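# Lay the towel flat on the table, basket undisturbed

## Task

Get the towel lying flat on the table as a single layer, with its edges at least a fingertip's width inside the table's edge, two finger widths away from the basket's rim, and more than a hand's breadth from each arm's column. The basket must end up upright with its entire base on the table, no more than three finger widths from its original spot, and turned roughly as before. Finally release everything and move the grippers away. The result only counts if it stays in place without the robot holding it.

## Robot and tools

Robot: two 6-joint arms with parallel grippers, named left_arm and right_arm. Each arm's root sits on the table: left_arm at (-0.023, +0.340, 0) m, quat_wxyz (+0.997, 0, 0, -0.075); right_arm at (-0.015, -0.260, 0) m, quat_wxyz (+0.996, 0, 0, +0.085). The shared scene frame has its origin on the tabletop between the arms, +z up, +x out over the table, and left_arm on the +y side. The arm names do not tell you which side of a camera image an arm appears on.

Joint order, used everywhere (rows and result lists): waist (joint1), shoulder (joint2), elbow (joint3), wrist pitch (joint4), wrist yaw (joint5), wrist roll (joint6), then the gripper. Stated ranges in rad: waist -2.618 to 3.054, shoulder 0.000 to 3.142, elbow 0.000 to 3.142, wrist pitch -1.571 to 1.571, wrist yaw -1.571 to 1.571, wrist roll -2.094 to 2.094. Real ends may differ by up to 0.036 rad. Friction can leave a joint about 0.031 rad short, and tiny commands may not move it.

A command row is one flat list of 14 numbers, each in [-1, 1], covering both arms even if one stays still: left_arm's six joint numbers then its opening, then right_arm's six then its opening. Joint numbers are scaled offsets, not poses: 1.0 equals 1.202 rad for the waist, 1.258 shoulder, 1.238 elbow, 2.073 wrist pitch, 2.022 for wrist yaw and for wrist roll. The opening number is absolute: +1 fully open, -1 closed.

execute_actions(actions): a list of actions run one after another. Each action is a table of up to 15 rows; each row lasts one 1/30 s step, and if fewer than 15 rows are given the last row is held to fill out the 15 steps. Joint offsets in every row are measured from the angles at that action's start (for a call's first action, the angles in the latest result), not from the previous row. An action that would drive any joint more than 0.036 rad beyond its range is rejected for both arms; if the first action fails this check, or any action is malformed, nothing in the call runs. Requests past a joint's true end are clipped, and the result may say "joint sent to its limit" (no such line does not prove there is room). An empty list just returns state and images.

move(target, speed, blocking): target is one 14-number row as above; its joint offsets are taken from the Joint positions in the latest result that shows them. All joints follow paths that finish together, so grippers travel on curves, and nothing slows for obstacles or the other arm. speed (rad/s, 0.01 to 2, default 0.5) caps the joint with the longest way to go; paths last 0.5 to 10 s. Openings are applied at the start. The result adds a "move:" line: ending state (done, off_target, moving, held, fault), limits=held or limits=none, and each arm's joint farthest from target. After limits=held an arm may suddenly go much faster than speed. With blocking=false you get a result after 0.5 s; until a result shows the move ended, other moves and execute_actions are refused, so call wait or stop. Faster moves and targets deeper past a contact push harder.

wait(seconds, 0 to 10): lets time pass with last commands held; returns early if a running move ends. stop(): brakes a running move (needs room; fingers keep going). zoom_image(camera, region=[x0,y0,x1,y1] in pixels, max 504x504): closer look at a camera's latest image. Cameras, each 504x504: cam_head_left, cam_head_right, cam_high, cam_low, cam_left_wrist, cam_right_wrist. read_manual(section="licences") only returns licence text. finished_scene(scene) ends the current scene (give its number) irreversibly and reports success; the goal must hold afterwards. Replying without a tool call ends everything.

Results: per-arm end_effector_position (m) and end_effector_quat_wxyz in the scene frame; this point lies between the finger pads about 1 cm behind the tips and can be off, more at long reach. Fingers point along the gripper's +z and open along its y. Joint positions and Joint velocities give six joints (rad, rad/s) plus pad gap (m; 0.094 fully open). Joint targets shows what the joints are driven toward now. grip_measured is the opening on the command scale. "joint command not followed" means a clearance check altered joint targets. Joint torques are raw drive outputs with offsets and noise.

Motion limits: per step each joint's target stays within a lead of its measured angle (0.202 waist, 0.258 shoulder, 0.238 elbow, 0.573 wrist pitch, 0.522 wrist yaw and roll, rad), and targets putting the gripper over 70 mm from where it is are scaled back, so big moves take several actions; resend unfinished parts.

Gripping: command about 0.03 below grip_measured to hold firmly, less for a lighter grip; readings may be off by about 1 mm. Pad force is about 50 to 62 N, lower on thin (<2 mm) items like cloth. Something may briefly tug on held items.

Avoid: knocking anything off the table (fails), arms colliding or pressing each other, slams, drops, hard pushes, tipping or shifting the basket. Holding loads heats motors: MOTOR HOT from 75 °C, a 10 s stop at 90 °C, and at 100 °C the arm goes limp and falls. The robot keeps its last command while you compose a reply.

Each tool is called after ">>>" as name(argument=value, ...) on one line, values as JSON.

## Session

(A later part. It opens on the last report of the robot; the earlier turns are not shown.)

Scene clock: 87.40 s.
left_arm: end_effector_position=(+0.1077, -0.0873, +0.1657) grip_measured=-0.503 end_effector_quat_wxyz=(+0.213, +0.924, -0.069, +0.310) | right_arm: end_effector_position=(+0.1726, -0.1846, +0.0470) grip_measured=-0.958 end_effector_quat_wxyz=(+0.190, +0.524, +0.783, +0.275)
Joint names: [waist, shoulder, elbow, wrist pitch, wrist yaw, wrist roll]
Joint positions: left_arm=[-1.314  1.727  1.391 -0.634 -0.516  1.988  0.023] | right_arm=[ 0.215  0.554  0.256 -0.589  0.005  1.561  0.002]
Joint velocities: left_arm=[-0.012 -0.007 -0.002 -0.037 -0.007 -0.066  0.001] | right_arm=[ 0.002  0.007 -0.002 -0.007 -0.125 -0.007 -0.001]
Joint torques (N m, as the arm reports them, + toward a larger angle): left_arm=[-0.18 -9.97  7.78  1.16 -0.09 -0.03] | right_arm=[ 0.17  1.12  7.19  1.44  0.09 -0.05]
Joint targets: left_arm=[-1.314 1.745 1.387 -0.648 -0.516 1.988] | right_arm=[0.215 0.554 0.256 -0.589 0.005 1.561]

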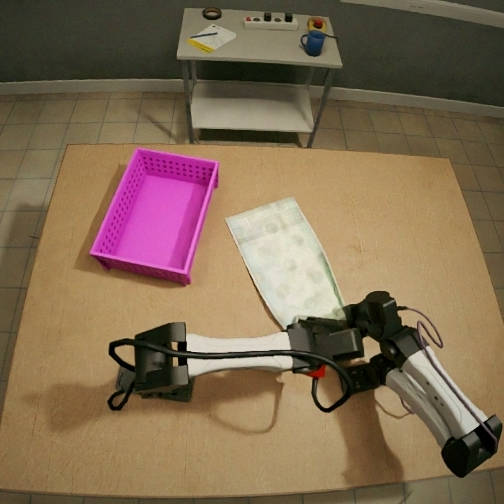

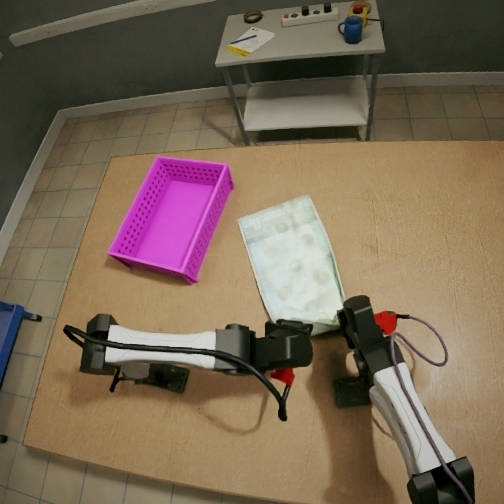

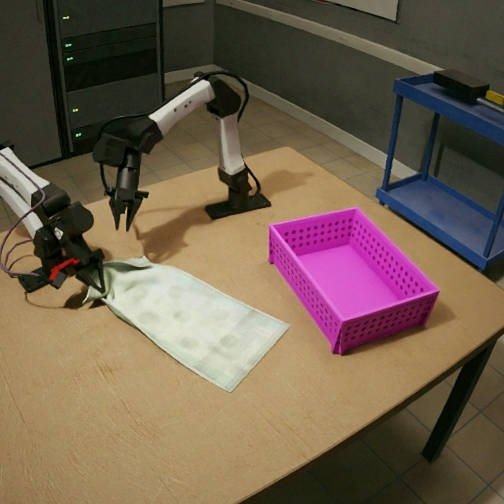

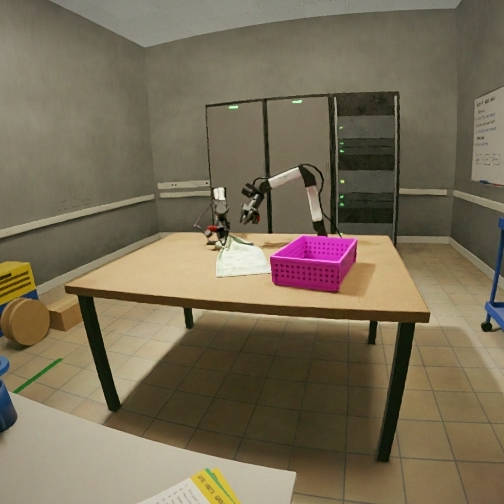

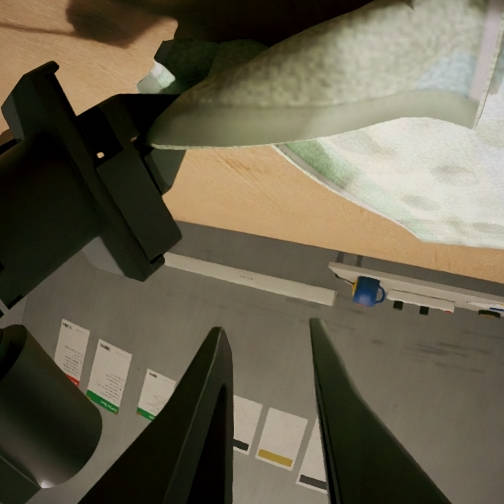

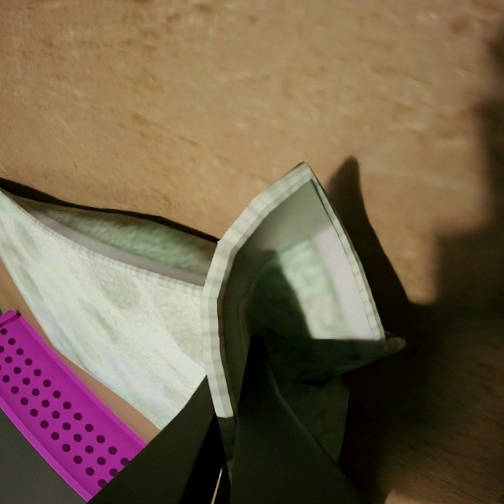

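>>> move(target=[0.543,0.339,0.325,-0.164,0.255,-0.983,0.2, 0,0,0,0,0,0,-1], speed=1.2)

Scene clock: 91.30 s.
left_arm: end_effector_position=(+0.3049, -0.0041, +0.0717) grip_measured=+0.198 end_effector_quat_wxyz=(+0.124, +0.397, +0.908, -0.047) | right_arm: end_effector_position=(+0.1726, -0.1846, +0.0470) grip_measured=-0.958 end_effector_quat_wxyz=(+0.190, +0.524, +0.783, +0.275)
Joint names: [waist, shoulder, elbow, wrist pitch, wrist yaw, wrist roll]
Joint positions: left_arm=[-0.663  2.129  1.776 -0.952 -0.011  0.012  0.056] | right_arm=[ 0.215  0.554  0.256 -0.589  0.005  1.561  0.002]
Joint velocities: left_arm=[ 0.002 -0.002  0.007  0.007 -0.081 -0.037  0.001] | right_arm=[-0.002 -0.012 -0.007  0.007 -0.007 -0.037  0.   ]
Joint torques (N m, as the arm reports them, + toward a larger angle): left_arm=[ -0.13 -13.48   9.22   0.61   0.26  -0.11] | right_arm=[ 0.15  1.13  7.2   1.43  0.08 -0.05]
Joint targets: left_arm=[-0.661 2.154 1.794 -0.974 -0.001 0.001] | right_arm=[0.215 0.554 0.256 -0.589 0.005 1.561]
move: off_target (left_arm); limits=none; left_arm: farthest joint: the shoulder, 0.024 radians from its target (0.426 radians at the start); right_arm: farthest joint: the waist, 0.000 radians from its target (0.000 radians at the start)

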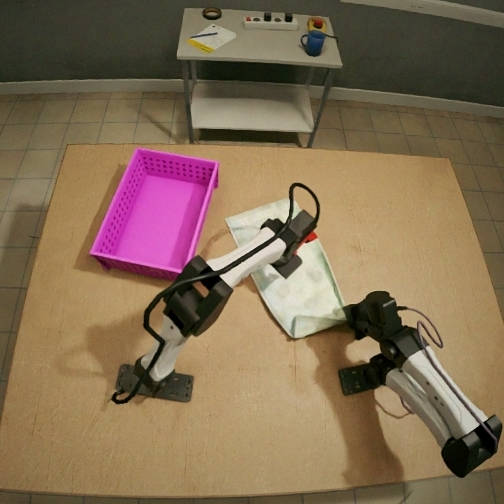

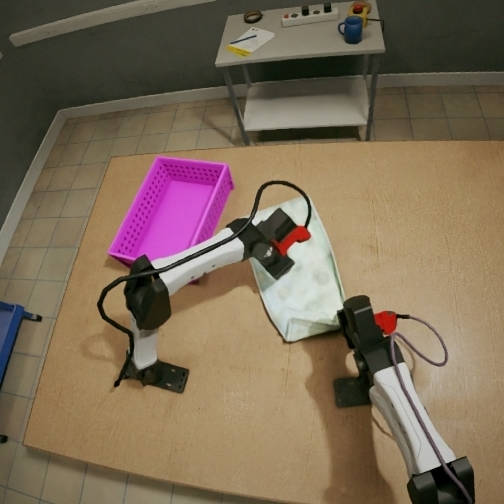

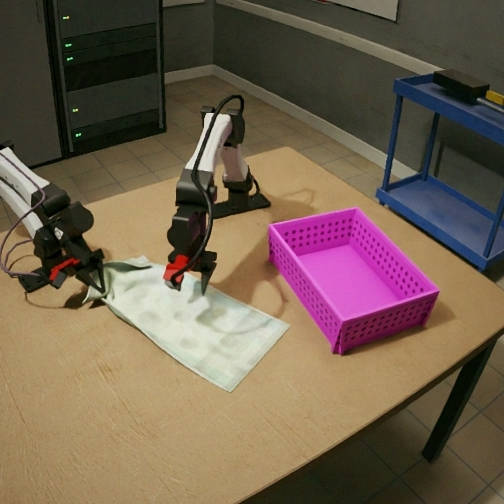

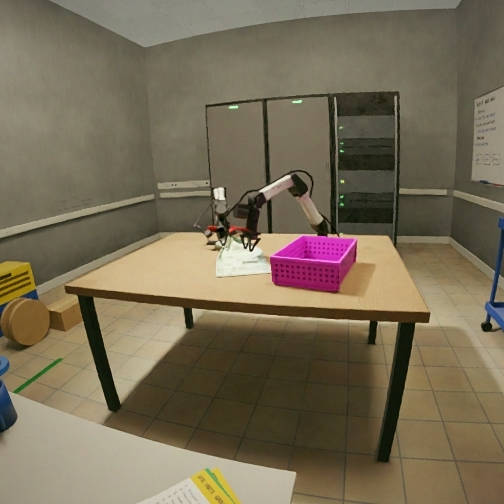

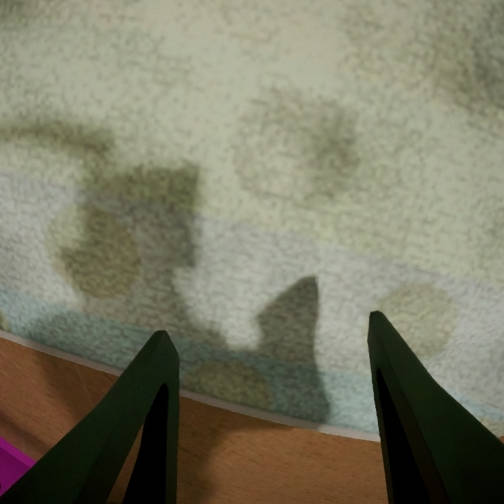

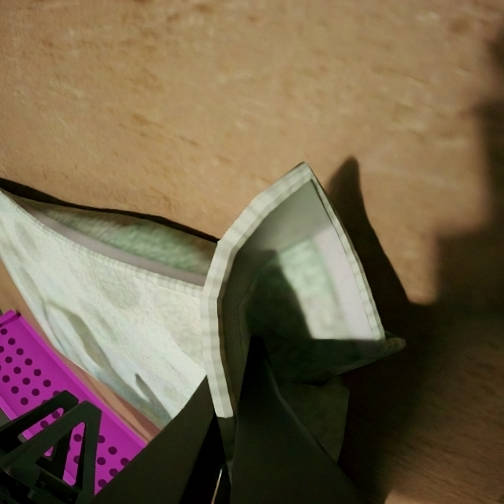

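>>> move(target=[0,0.119,0.014,0.0,0,0,0.2, 0,0,0,0,0,0,-1], speed=0.2)

Scene clock: 97.20 s.
left_arm: end_effector_position=(+0.3017, -0.0008, +0.0262) grip_measured=+0.198 end_effector_quat_wxyz=(+0.080, +0.399, +0.913, -0.028) | right_arm: end_effector_position=(+0.1726, -0.1846, +0.0470) grip_measured=-0.958 end_effector_quat_wxyz=(+0.190, +0.524, +0.783, +0.275)
Joint names: [waist, shoulder, elbow, wrist pitch, wrist yaw, wrist roll]
Joint positions: left_arm=[-0.663  2.235  1.784 -0.951 -0.011  0.011  0.056] | right_arm=[ 0.215  0.554  0.256 -0.589  0.005  1.561  0.002]
Joint velocities: left_arm=[-0.007  0.027  0.002 -0.081 -0.125 -0.007  0.   ] | right_arm=[-0.017 -0.027  0.007 -0.007  0.007 -0.022 -0.   ]
Joint torques (N m, as the arm reports them, + toward a larger angle): left_arm=[ -0.09 -12.31   8.14   0.64   0.13  -0.02] | right_arm=[ 0.18  1.12  7.2   1.43  0.08 -0.05]
Joint targets: left_arm=[-0.663 2.279 1.794 -0.952 -0.011 0.012] | right_arm=[0.215 0.554 0.256 -0.589 0.005 1.561]
move: off_target (left_arm); limits=none; left_arm: farthest joint: the shoulder, 0.044 radians from its target (0.149 radians at the start); right_arm: farthest joint: the waist, 0.000 radians from its target (0.000 radians at the start)

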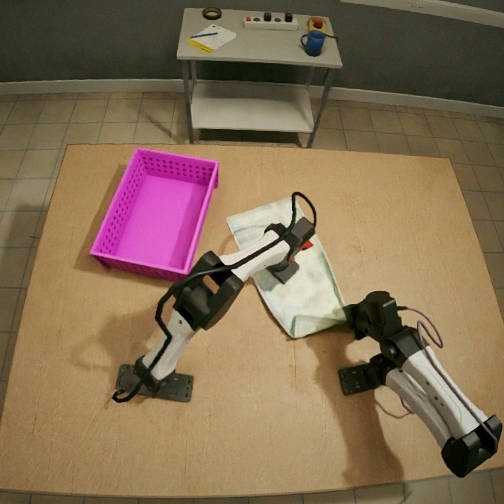

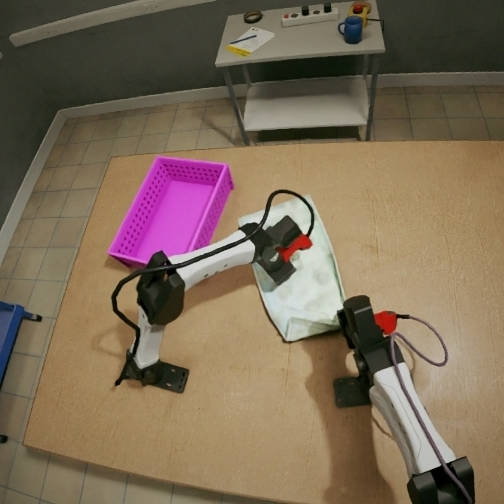

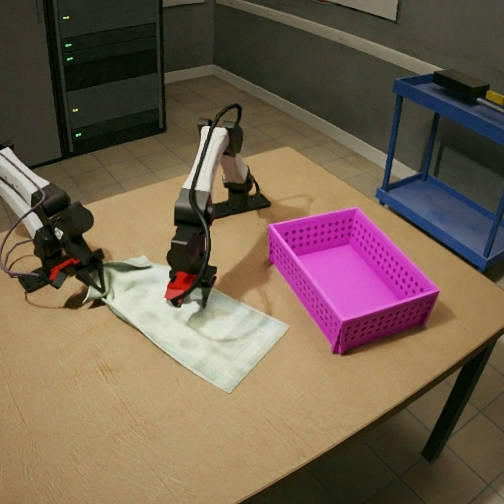

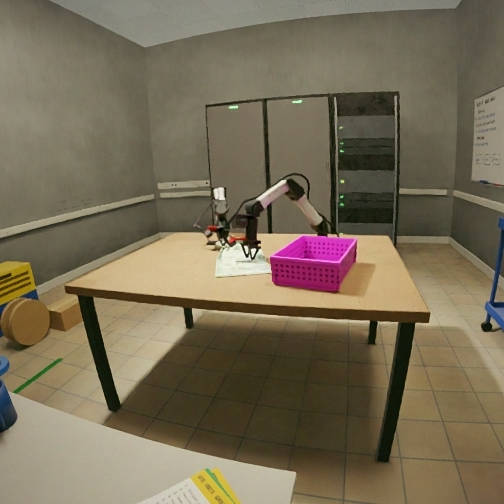

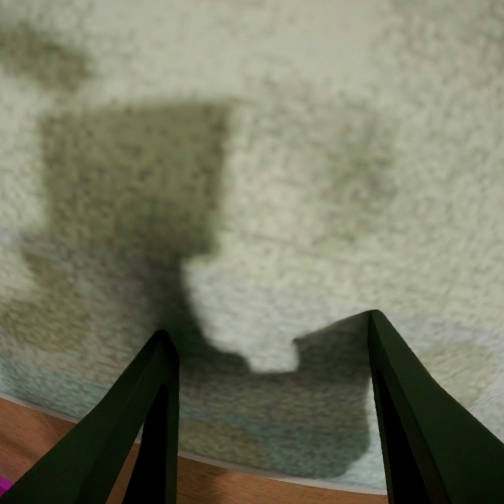

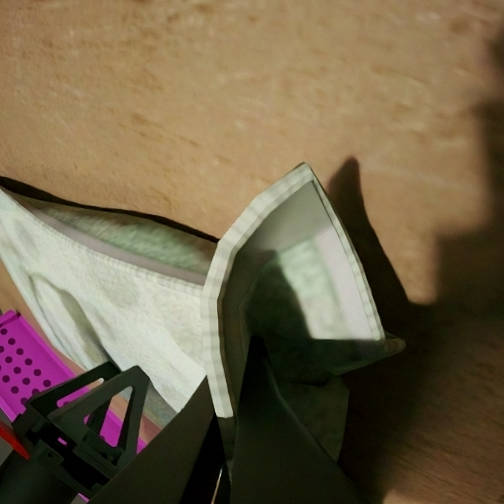

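>>> execute_actions(actions=[[[0.009,0.037,0.016,0.008,0,0.007,0.2, -0.014,0,0,0,0,-0.003,-1],[0.012,0.042,0.022,0.010,0,0.010,0.2, -0.022,0,0,0,0,-0.007,-1],[0.012,0.042,0.022,0.010,0,0.010,0.2, -0.022,0,0,0,0,-0.007,-1],[0.015,0.047,0.029,0.011,0,0.012,0.2, -0.030,0,0,0,0,-0.010,-1],[0.018,0.052,0.035,0.013,0,0.015,0.2, -0.037,0,0,0,0,-0.014,-1],[0.018,0.052,0.035,0.013,0,0.015,0.2, -0.037,0,0,0,0,-0.014,-1],[0.020,0.058,0.041,0.015,0,0.017,0.2, -0.045,0,0,0,0,-0.017,-1],[0.023,0.063,0.047,0.017,0,0.020,0.2, -0.053,0,0,0,0,-0.021,-1],[0.023,0.063,0.047,0.017,0,0.020,0.2, -0.053,0,0,0,0,-0.021,-1],[0.026,0.068,0.054,0.019,0,0.022,0.2, -0.060,0,0,0,0,-0.024,-1],[0.029,0.073,0.060,0.021,0,0.025,0.2, -0.068,0,0,0,0,-0.028,-1],[0.029,0.073,0.060,0.021,0,0.025,0.2, -0.068,0,0,0,0,-0.028,-1],[0.031,0.078,0.066,0.023,0,0.027,0.2, -0.075,0,0,0,0,-0.031,-1],[0.034,0.083,0.073,0.025,0,0.030,0.2, -0.083,0,0,0,0,-0.035,-1]],[[0.009,0.037,0.016,0.008,0,0.007,0.2, -0.014,0,0,0,0,-0.003,-1],[0.012,0.042,0.022,0.010,0,0.010,0.2, -0.022,0,0,0,0,-0.007,-1],[0.012,0.042,0.022,0.010,0,0.010,0.2, -0.022,0,0,0,0,-0.007,-1],[0.015,0.047,0.029,0.011,0,0.012,0.2, -0.030,0,0,0,0,-0.010,-1],[0.018,0.052,0.035,0.013,0,0.015,0.2, -0.037,0,0,0,0,-0.014,-1],[0.018,0.052,0.035,0.013,0,0.015,0.2, -0.037,0,0,0,0,-0.014,-1],[0.020,0.058,0.041,0.015,0,0.017,0.2, -0.045,0,0,0,0,-0.017,-1],[0.023,0.063,0.047,0.017,0,0.020,0.2, -0.053,0,0,0,0,-0.021,-1],[0.023,0.063,0.047,0.017,0,0.020,0.2, -0.053,0,0,0,0,-0.021,-1],[0.026,0.068,0.054,0.019,0,0.022,0.2, -0.060,0,0,0,0,-0.024,-1],[0.029,0.073,0.060,0.021,0,0.025,0.2, -0.068,0,0,0,0,-0.028,-1],[0.029,0.073,0.060,0.021,0,0.025,0.2, -0.068,0,0,0,0,-0.028,-1],[0.031,0.078,0.066,0.023,0,0.027,0.2, -0.075,0,0,0,0,-0.031,-1],[0.034,0.083,0.073,0.025,0,0.030,0.2, -0.083,0,0,0,0,-0.035,-1]]])

Scene clock: 100.17 s.
left_arm: end_effector_position=(+0.3492, -0.0210, +0.0283) grip_measured=+0.198 end_effector_quat_wxyz=(+0.128, +0.412, +0.901, -0.048) | right_arm: end_effector_position=(+0.1824, -0.2167, +0.0470) grip_measured=-0.958 end_effector_quat_wxyz=(+0.223, +0.555, +0.761, +0.250)
Joint names: [waist, shoulder, elbow, wrist pitch, wrist yaw, wrist roll]
Joint positions: left_arm=[-0.617  2.334  1.938 -0.9    0.006  0.089  0.056] | right_arm=[ 0.048  0.554  0.256 -0.589  0.004  1.476  0.002]
Joint velocities: left_arm=[ 0.056  0.095  0.125  0.095 -0.022  0.037 -0.   ] | right_arm=[-0.149 -0.022 -0.002 -0.037 -0.051 -0.037  0.   ]
Joint torques (N m, as the arm reports them, + toward a larger angle): left_arm=[  0.75 -13.31   8.16   0.95   0.05   0.06] | right_arm=[-0.37  1.13  7.2   1.45  0.1  -0.2 ]
Joint targets: left_arm=[-0.599 2.389 1.951 -0.877 -0.004 0.112] | right_arm=[0.032 0.554 0.256 -0.589 0.005 1.448]

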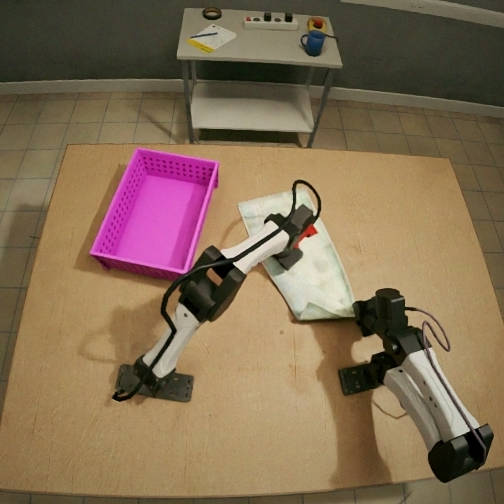

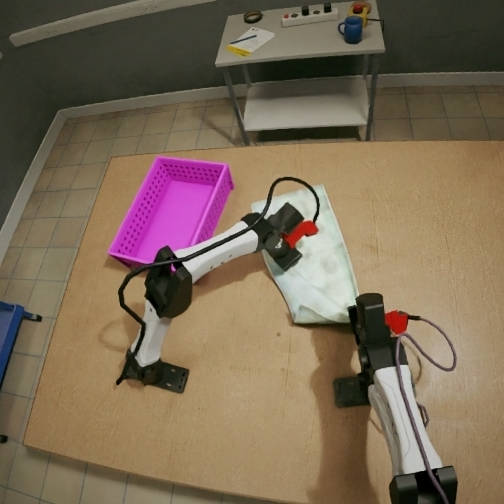

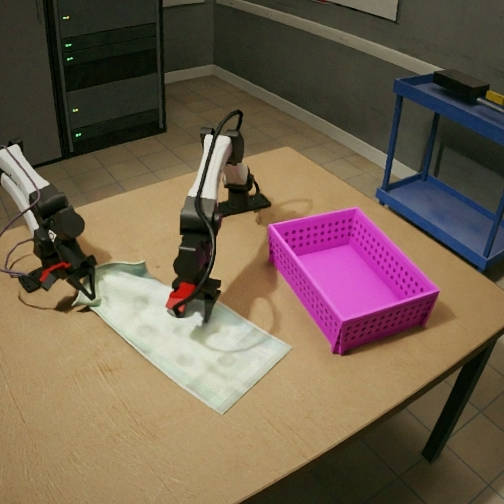

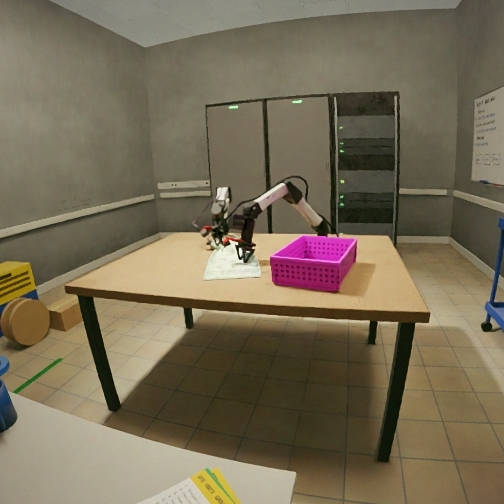

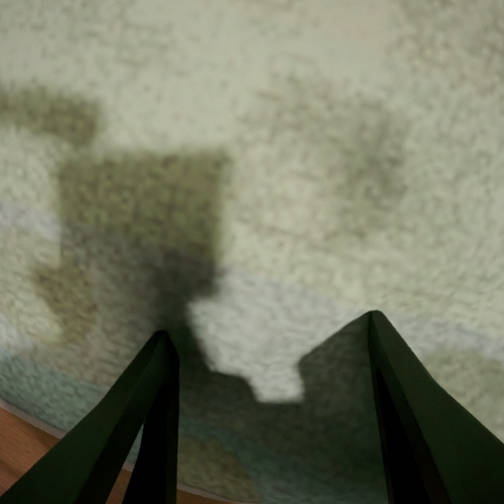

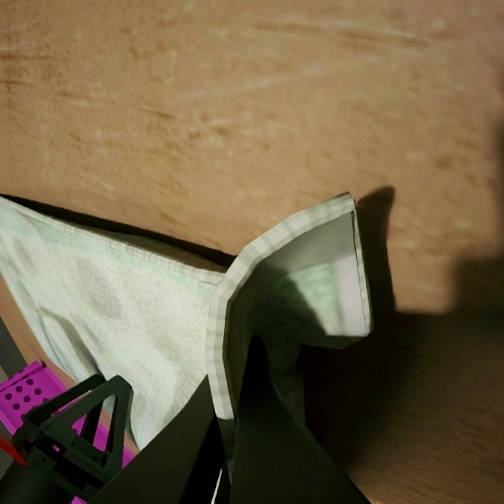

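>>> execute_actions(actions=[])

Scene clock: 101.70 s.
left_arm: end_effector_position=(+0.3527, -0.0226, +0.0286) grip_measured=+0.198 end_effector_quat_wxyz=(+0.133, +0.415, +0.898, -0.050) | right_arm: end_effector_position=(+0.1827, -0.2179, +0.0470) grip_measured=-0.958 end_effector_quat_wxyz=(+0.226, +0.551, +0.764, +0.247)
Joint names: [waist, shoulder, elbow, wrist pitch, wrist yaw, wrist roll]
Joint positions: left_arm=[-0.614  2.339  1.944 -0.89   0.009  0.101  0.056] | right_arm=[ 0.042  0.554  0.256 -0.589  0.004  1.46   0.002]
Joint velocities: left_arm=[ 0.012 -0.007  0.002  0.022  0.007  0.022 -0.002] | right_arm=[ 0.002 -0.012 -0.002 -0.022 -0.022 -0.037 -0.   ]
Joint torques (N m, as the arm reports them, + toward a larger angle): left_arm=[  1.04 -13.15   8.28   0.97   0.01   0.1 ] | right_arm=[-0.68  1.1   7.24  1.44  0.09 -0.2 ]
Joint targets: left_arm=[-0.599 2.389 1.951 -0.877 -0.003 0.112] | right_arm=[0.032 0.554 0.256 -0.589 0.005 1.448]

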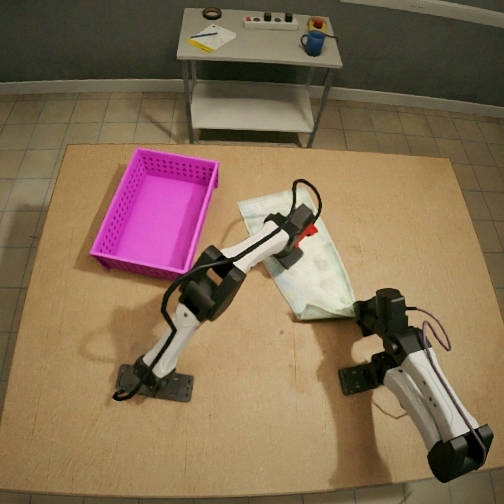

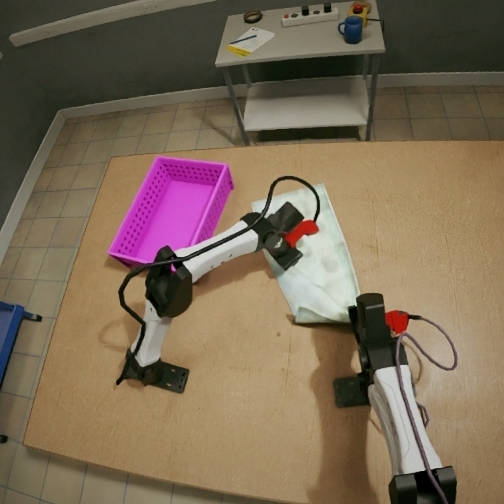

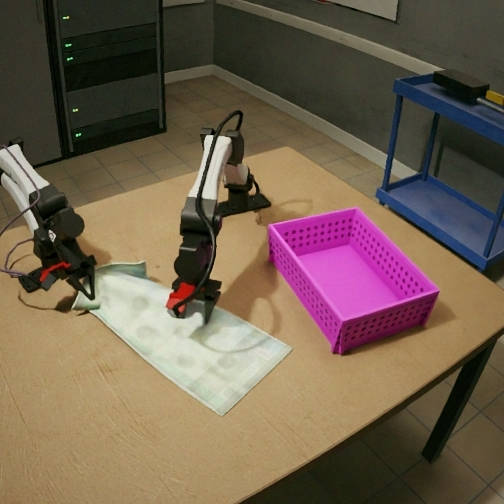

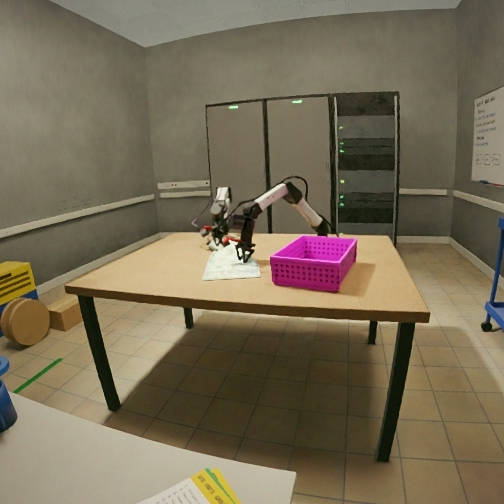

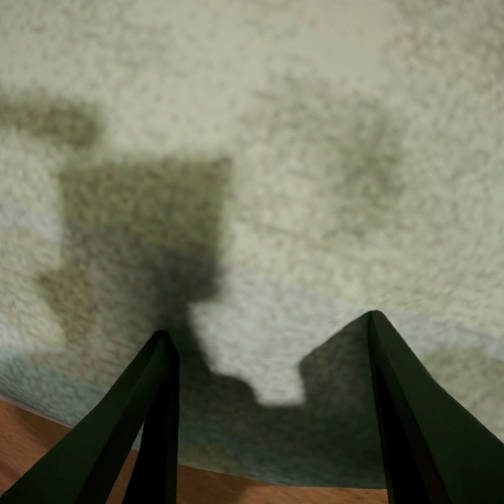

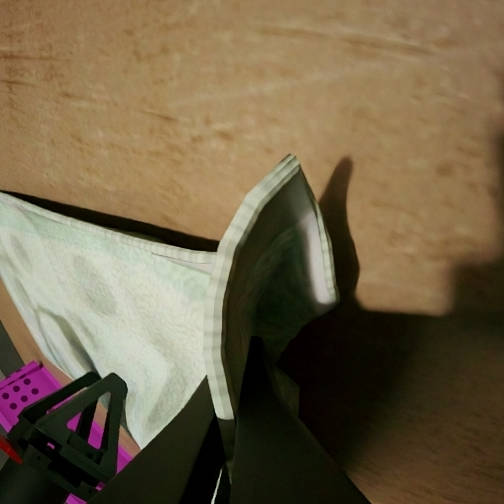

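>>> zoom_image(camera="cam_head_left", region=[220, 170, 420, 370])

>>> zoom_image(camera="cam_high", region=[20, 220, 300, 420])

Region (220, 170, 420, 370) of cam_head_left's 504x504 image, scaled by 2.520, with more detail than that image has.

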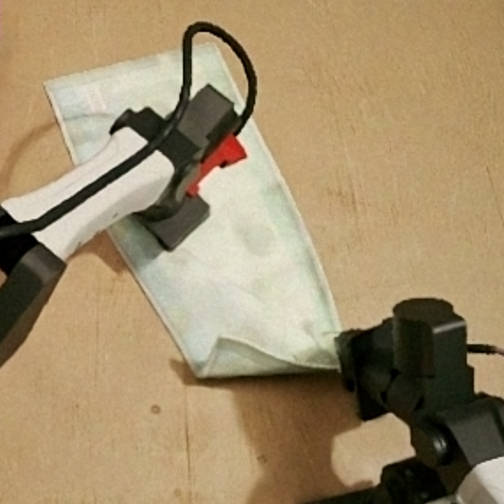

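Region (20, 220, 300, 420) of cam_high's 504x504 image, scaled by 1.800, with more detail than that image has; it fills the top 360 rows of this view, and the rest is white.

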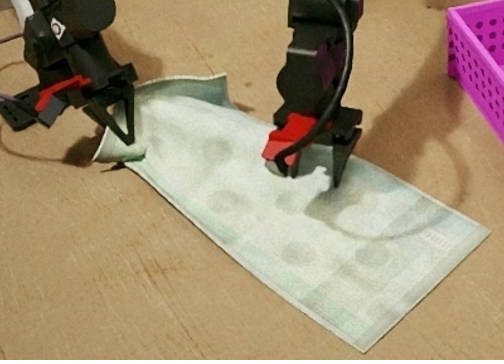

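>>> execute_actions(actions=[[[0.014,0.047,0.017,0.006,0,0,0.2,0,0,0,0,0,0,-1],[0.016,0.054,0.028,0.006,0,0,0.2,0,0,0,0,0,0,-1],[0.018,0.061,0.039,0.006,0,0,0.2,0,0,0,0,0,0,-1],[0.020,0.068,0.050,0.006,0,0,0.2,0,0,0,0,0,0,-1],[0.022,0.075,0.061,0.006,0,0,0.2,0,0,0,0,0,0,-1],[0.024,0.082,0.072,0.006,0,0,0.2,0,0,0,0,0,0,-1],[0.026,0.089,0.083,0.006,0,0,0.2,0,0,0,0,0,0,-1],[0.028,0.096,0.094,0.006,0,0,0.2,0,0,0,0,0,0,-1],[0.030,0.103,0.105,0.006,0,0,0.2,0,0,0,0,0,0,-1],[0.032,0.110,0.116,0.006,0,0,0.2,0,0,0,0,0,0,-1],[0.034,0.117,0.127,0.006,0,0,0.2,0,0,0,0,0,0,-1],[0.035,0.124,0.138,0.006,0,0,0.2,0,0,0,0,0,0,-1],[0.036,0.131,0.150,0.006,0,0,0.2,0,0,0,0,0,0,-1],[0.037,0.138,0.161,0.006,0,0,0.2,0,0,0,0,0,0,-1],[0.038,0.144,0.172,0.006,0,0,0.2,0,0,0,0,0,0,-1]]])

>>> wait(seconds=0.5)

Scene clock: 104.37 s.
left_arm: end_effector_position=(+0.3905, -0.0414, +0.0299) grip_measured=+0.198 end_effector_quat_wxyz=(+0.167, +0.402, +0.898, -0.067) | right_arm: end_effector_position=(+0.1828, -0.2178, +0.0472) grip_measured=-0.958 end_effector_quat_wxyz=(+0.226, +0.551, +0.764, +0.247)
Joint names: [waist, shoulder, elbow, wrist pitch, wrist yaw, wrist roll]
Joint positions: left_arm=[-0.587  2.454  2.129 -0.884  0.023  0.101  0.056] | right_arm=[ 0.042  0.554  0.256 -0.589  0.004  1.46   0.002]
Joint velocities: left_arm=[ 0.051  0.222  0.369 -0.051 -0.066  0.007 -0.   ] | right_arm=[ 0.002 -0.007  0.002 -0.022 -0.007 -0.081  0.   ]
Joint torques (N m, as the arm reports them, + toward a larger angle): left_arm=[  1.07 -14.11   8.58   1.1   -0.03  -0.02] | right_arm=[ 0.17  1.13  7.2   1.44  0.08 -0.06]
Joint targets: left_arm=[-0.568 2.520 2.157 -0.877 0.008 0.101] | right_arm=[0.042 0.554 0.256 -0.589 0.004 1.460]

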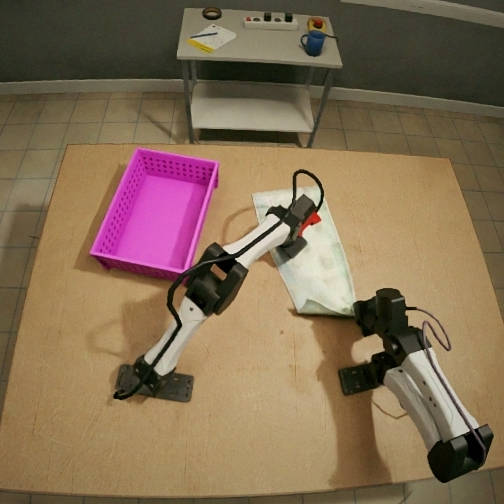

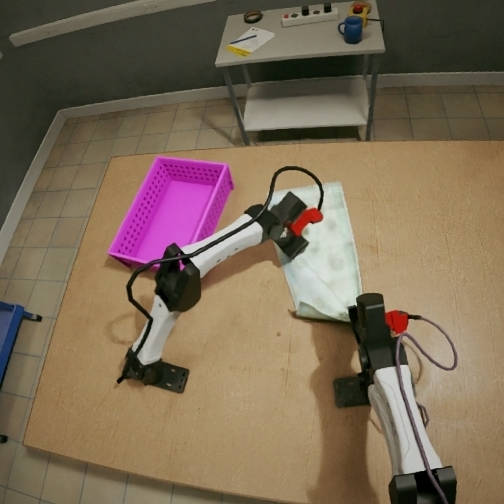

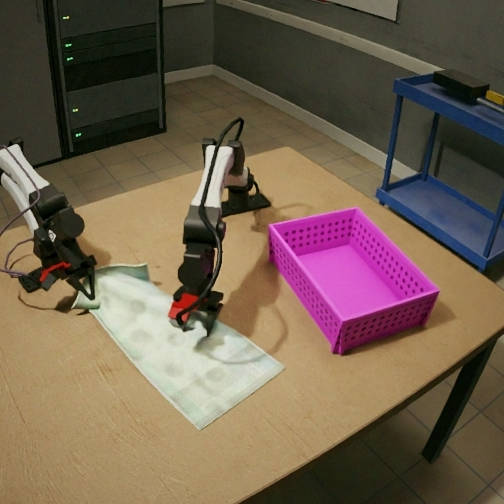

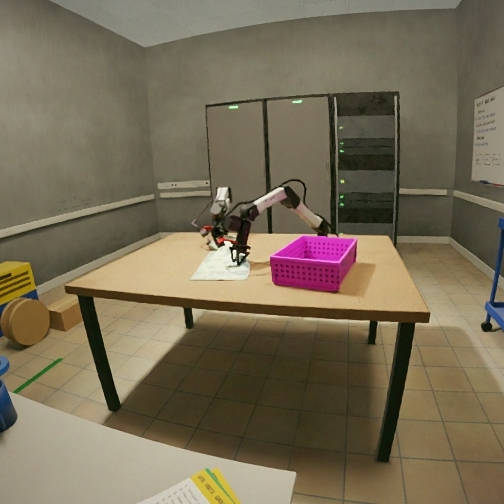

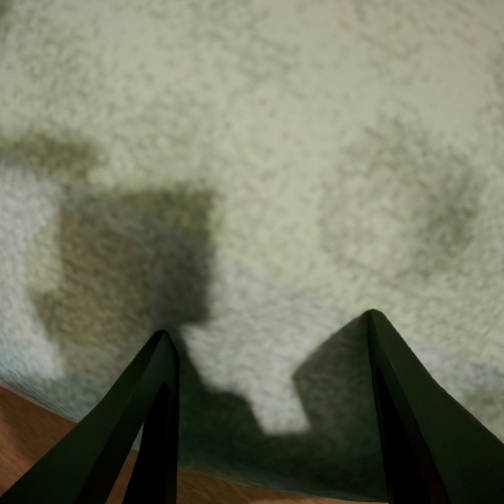

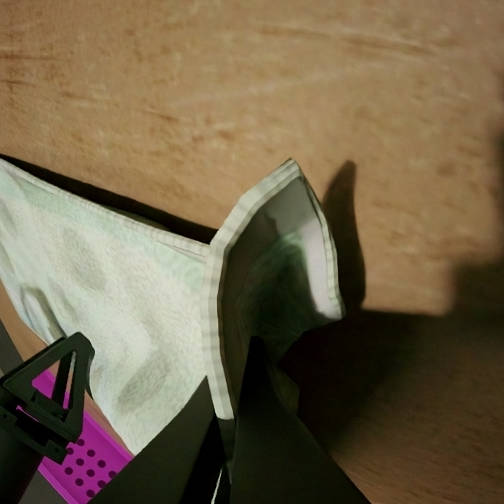

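Scene clock: 104.87 s.
left_arm: end_effector_position=(+0.3959, -0.0431, +0.0304) grip_measured=+0.198 end_effector_quat_wxyz=(+0.173, +0.400, +0.897, -0.068) | right_arm: end_effector_position=(+0.1828, -0.2178, +0.0472) grip_measured=-0.958 end_effector_quat_wxyz=(+0.226, +0.551, +0.764, +0.247)
Joint names: [waist, shoulder, elbow, wrist pitch, wrist yaw, wrist roll]
Joint positions: left_arm=[-0.583  2.467  2.15  -0.88   0.023  0.101  0.056] | right_arm=[ 0.042  0.554  0.256 -0.589  0.004  1.46   0.002]
Joint velocities: left_arm=[-0.022  0.002  0.012 -0.007 -0.037 -0.051 -0.001] | right_arm=[-0.002 -0.012 -0.002 -0.022 -0.037 -0.037 -0.   ]
Joint torques (N m, as the arm reports them, + toward a larger angle): left_arm=[  0.97 -14.18   8.46   1.04   0.02  -0.03] | right_arm=[ 0.15  1.13  7.24  1.43  0.08 -0.06]
Joint targets: left_arm=[-0.568 2.520 2.157 -0.877 0.008 0.101] | right_arm=[0.042 0.554 0.256 -0.589 0.004 1.460]
wait: 0.50 s; at rest by 0.30 s

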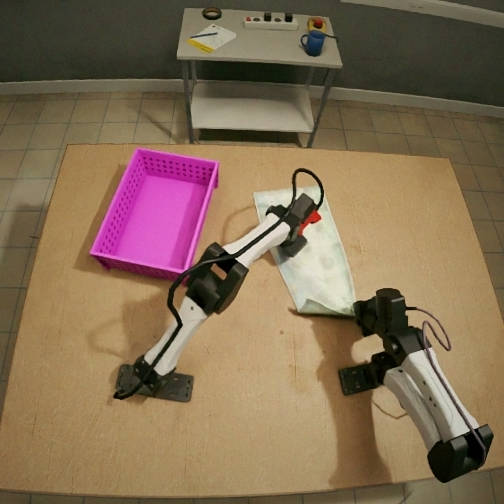

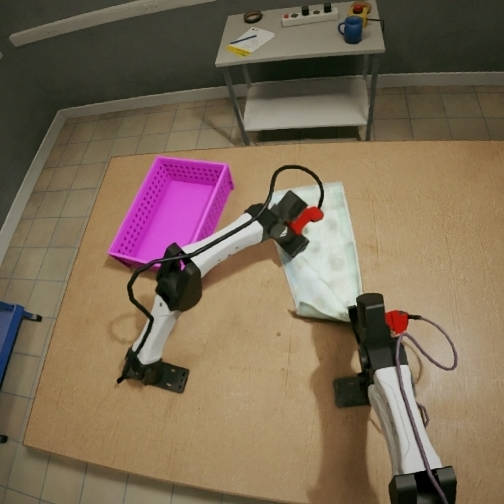

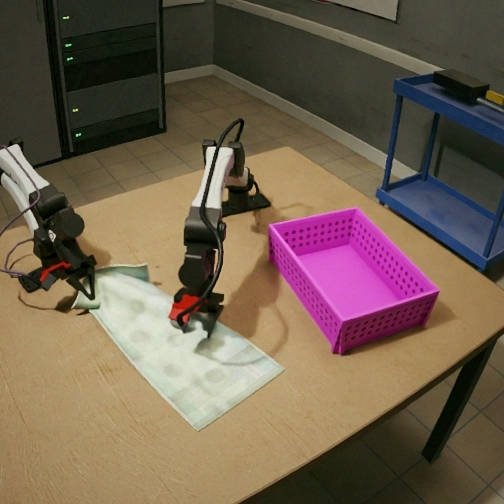

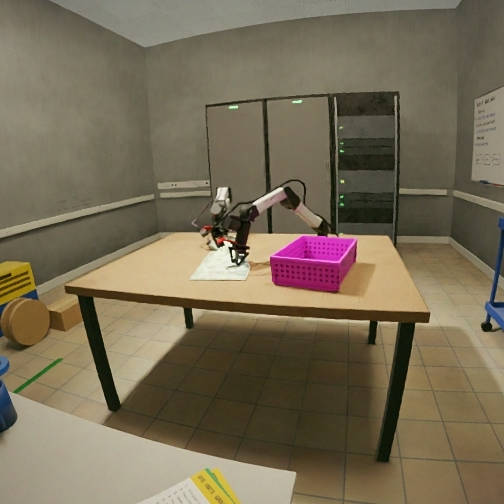

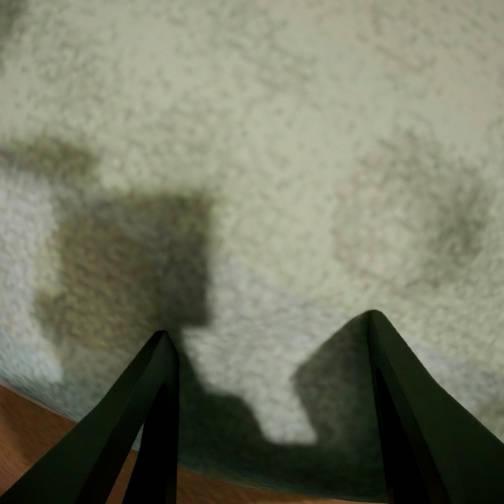

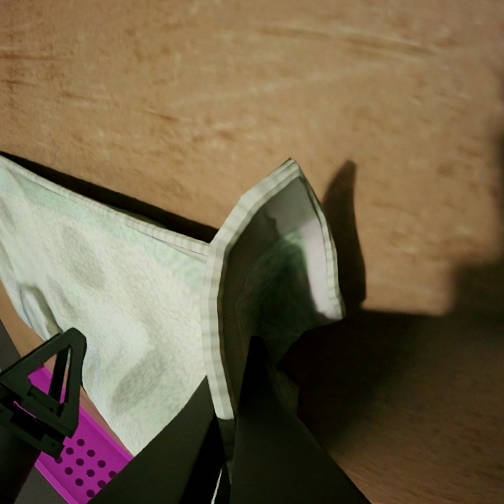

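>>> zoom_image(camera="cam_head_left", region=[240, 170, 420, 350])

>>> zoom_image(camera="cam_high", region=[40, 240, 200, 340])

Region (240, 170, 420, 350) of cam_head_left's 504x504 image, scaled by 2.800, with more detail than that image has.

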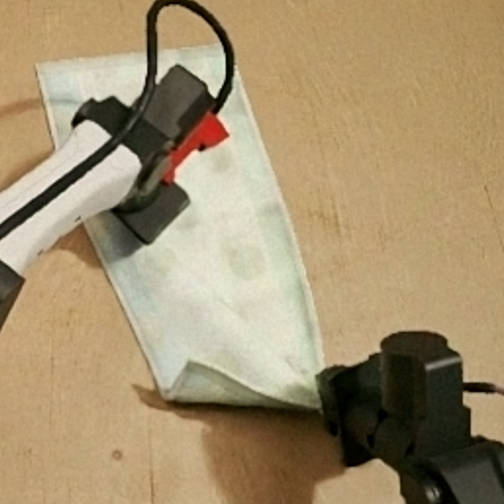

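Region (40, 240, 200, 340) of cam_high's 504x504 image, scaled by 3.150, with more detail than that image has; it fills the top 315 rows of this view, and the rest is white.

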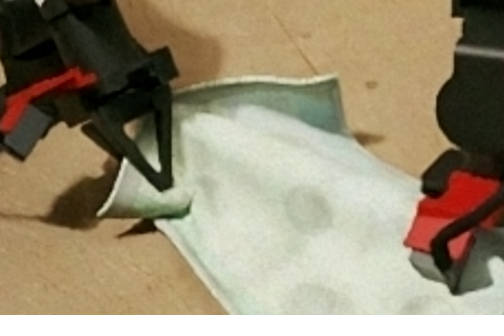

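>>> move(target=[0,-0.09,0,0,0,0,0.2,0,0,0,0,0,0,-1], speed=0.4)

Scene clock: 108.63 s.
left_arm: end_effector_position=(+0.4003, -0.0473, +0.0960) grip_measured=+0.198 end_effector_quat_wxyz=(+0.229, +0.395, +0.885, -0.087) | right_arm: end_effector_position=(+0.1828, -0.2178, +0.0472) grip_measured=-0.958 end_effector_quat_wxyz=(+0.226, +0.551, +0.764, +0.247)
Joint names: [waist, shoulder, elbow, wrist pitch, wrist yaw, wrist roll]
Joint positions: left_arm=[-0.583  2.348  2.15  -0.88   0.024  0.101  0.056] | right_arm=[ 0.042  0.554  0.256 -0.589  0.004  1.46   0.002]
Joint velocities: left_arm=[-0.022  0.007 -0.002 -0.066  0.007 -0.037 -0.   ] | right_arm=[ 0.007 -0.012  0.007 -0.007  0.037  0.066 -0.   ]
Joint torques (N m, as the arm reports them, + toward a larger angle): left_arm=[ -0.23 -17.82   8.2    1.24   0.12  -0.04] | right_arm=[ 0.18  1.13  7.2   1.44  0.08 -0.05]
Joint targets: left_arm=[-0.583 2.353 2.150 -0.880 0.023 0.101] | right_arm=[0.042 0.554 0.256 -0.589 0.004 1.460]
move: done; limits=none; left_arm: farthest joint: the shoulder, 0.006 radians from its target (0.113 radians at the start); right_arm: farthest joint: the waist, 0.000 radians from its target (0.000 radians at the start)

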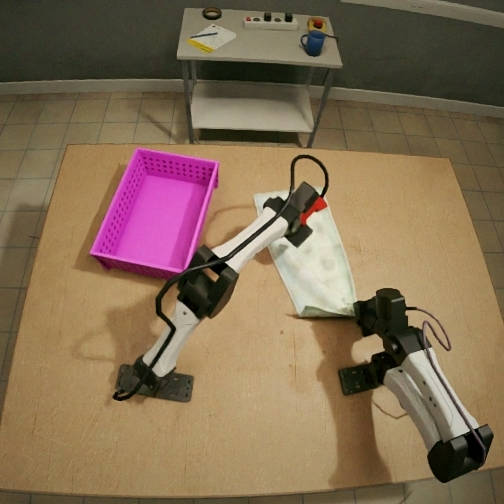

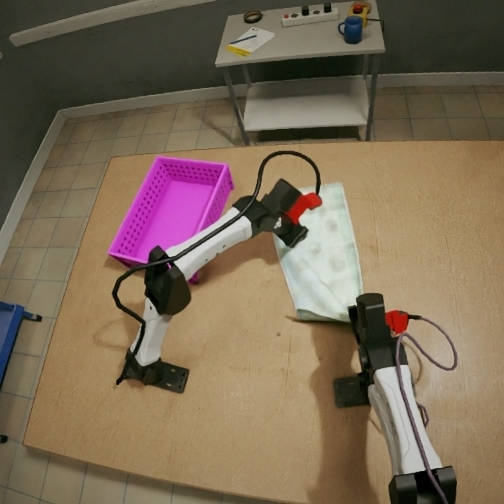

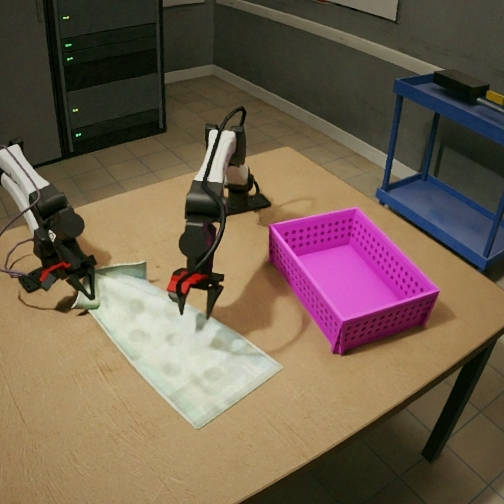

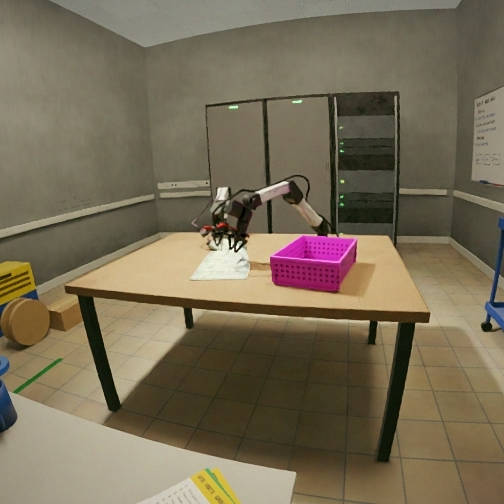

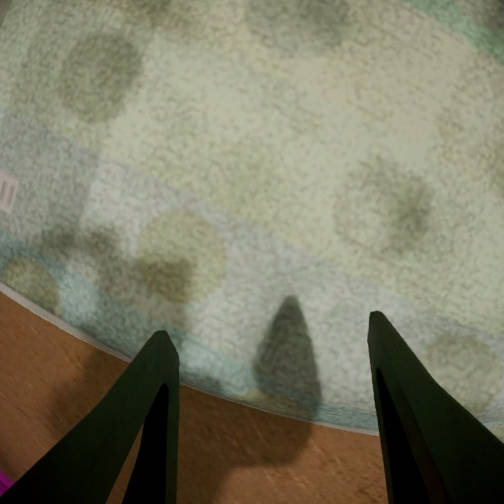

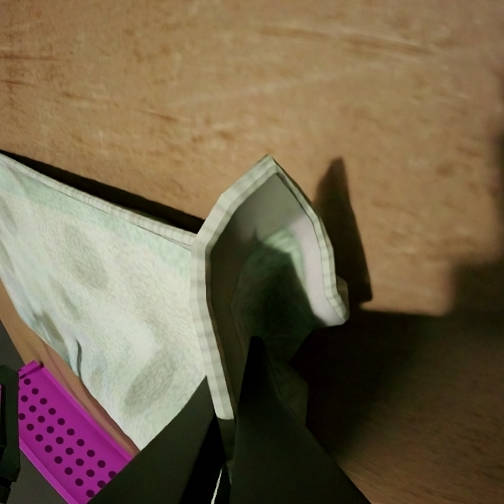

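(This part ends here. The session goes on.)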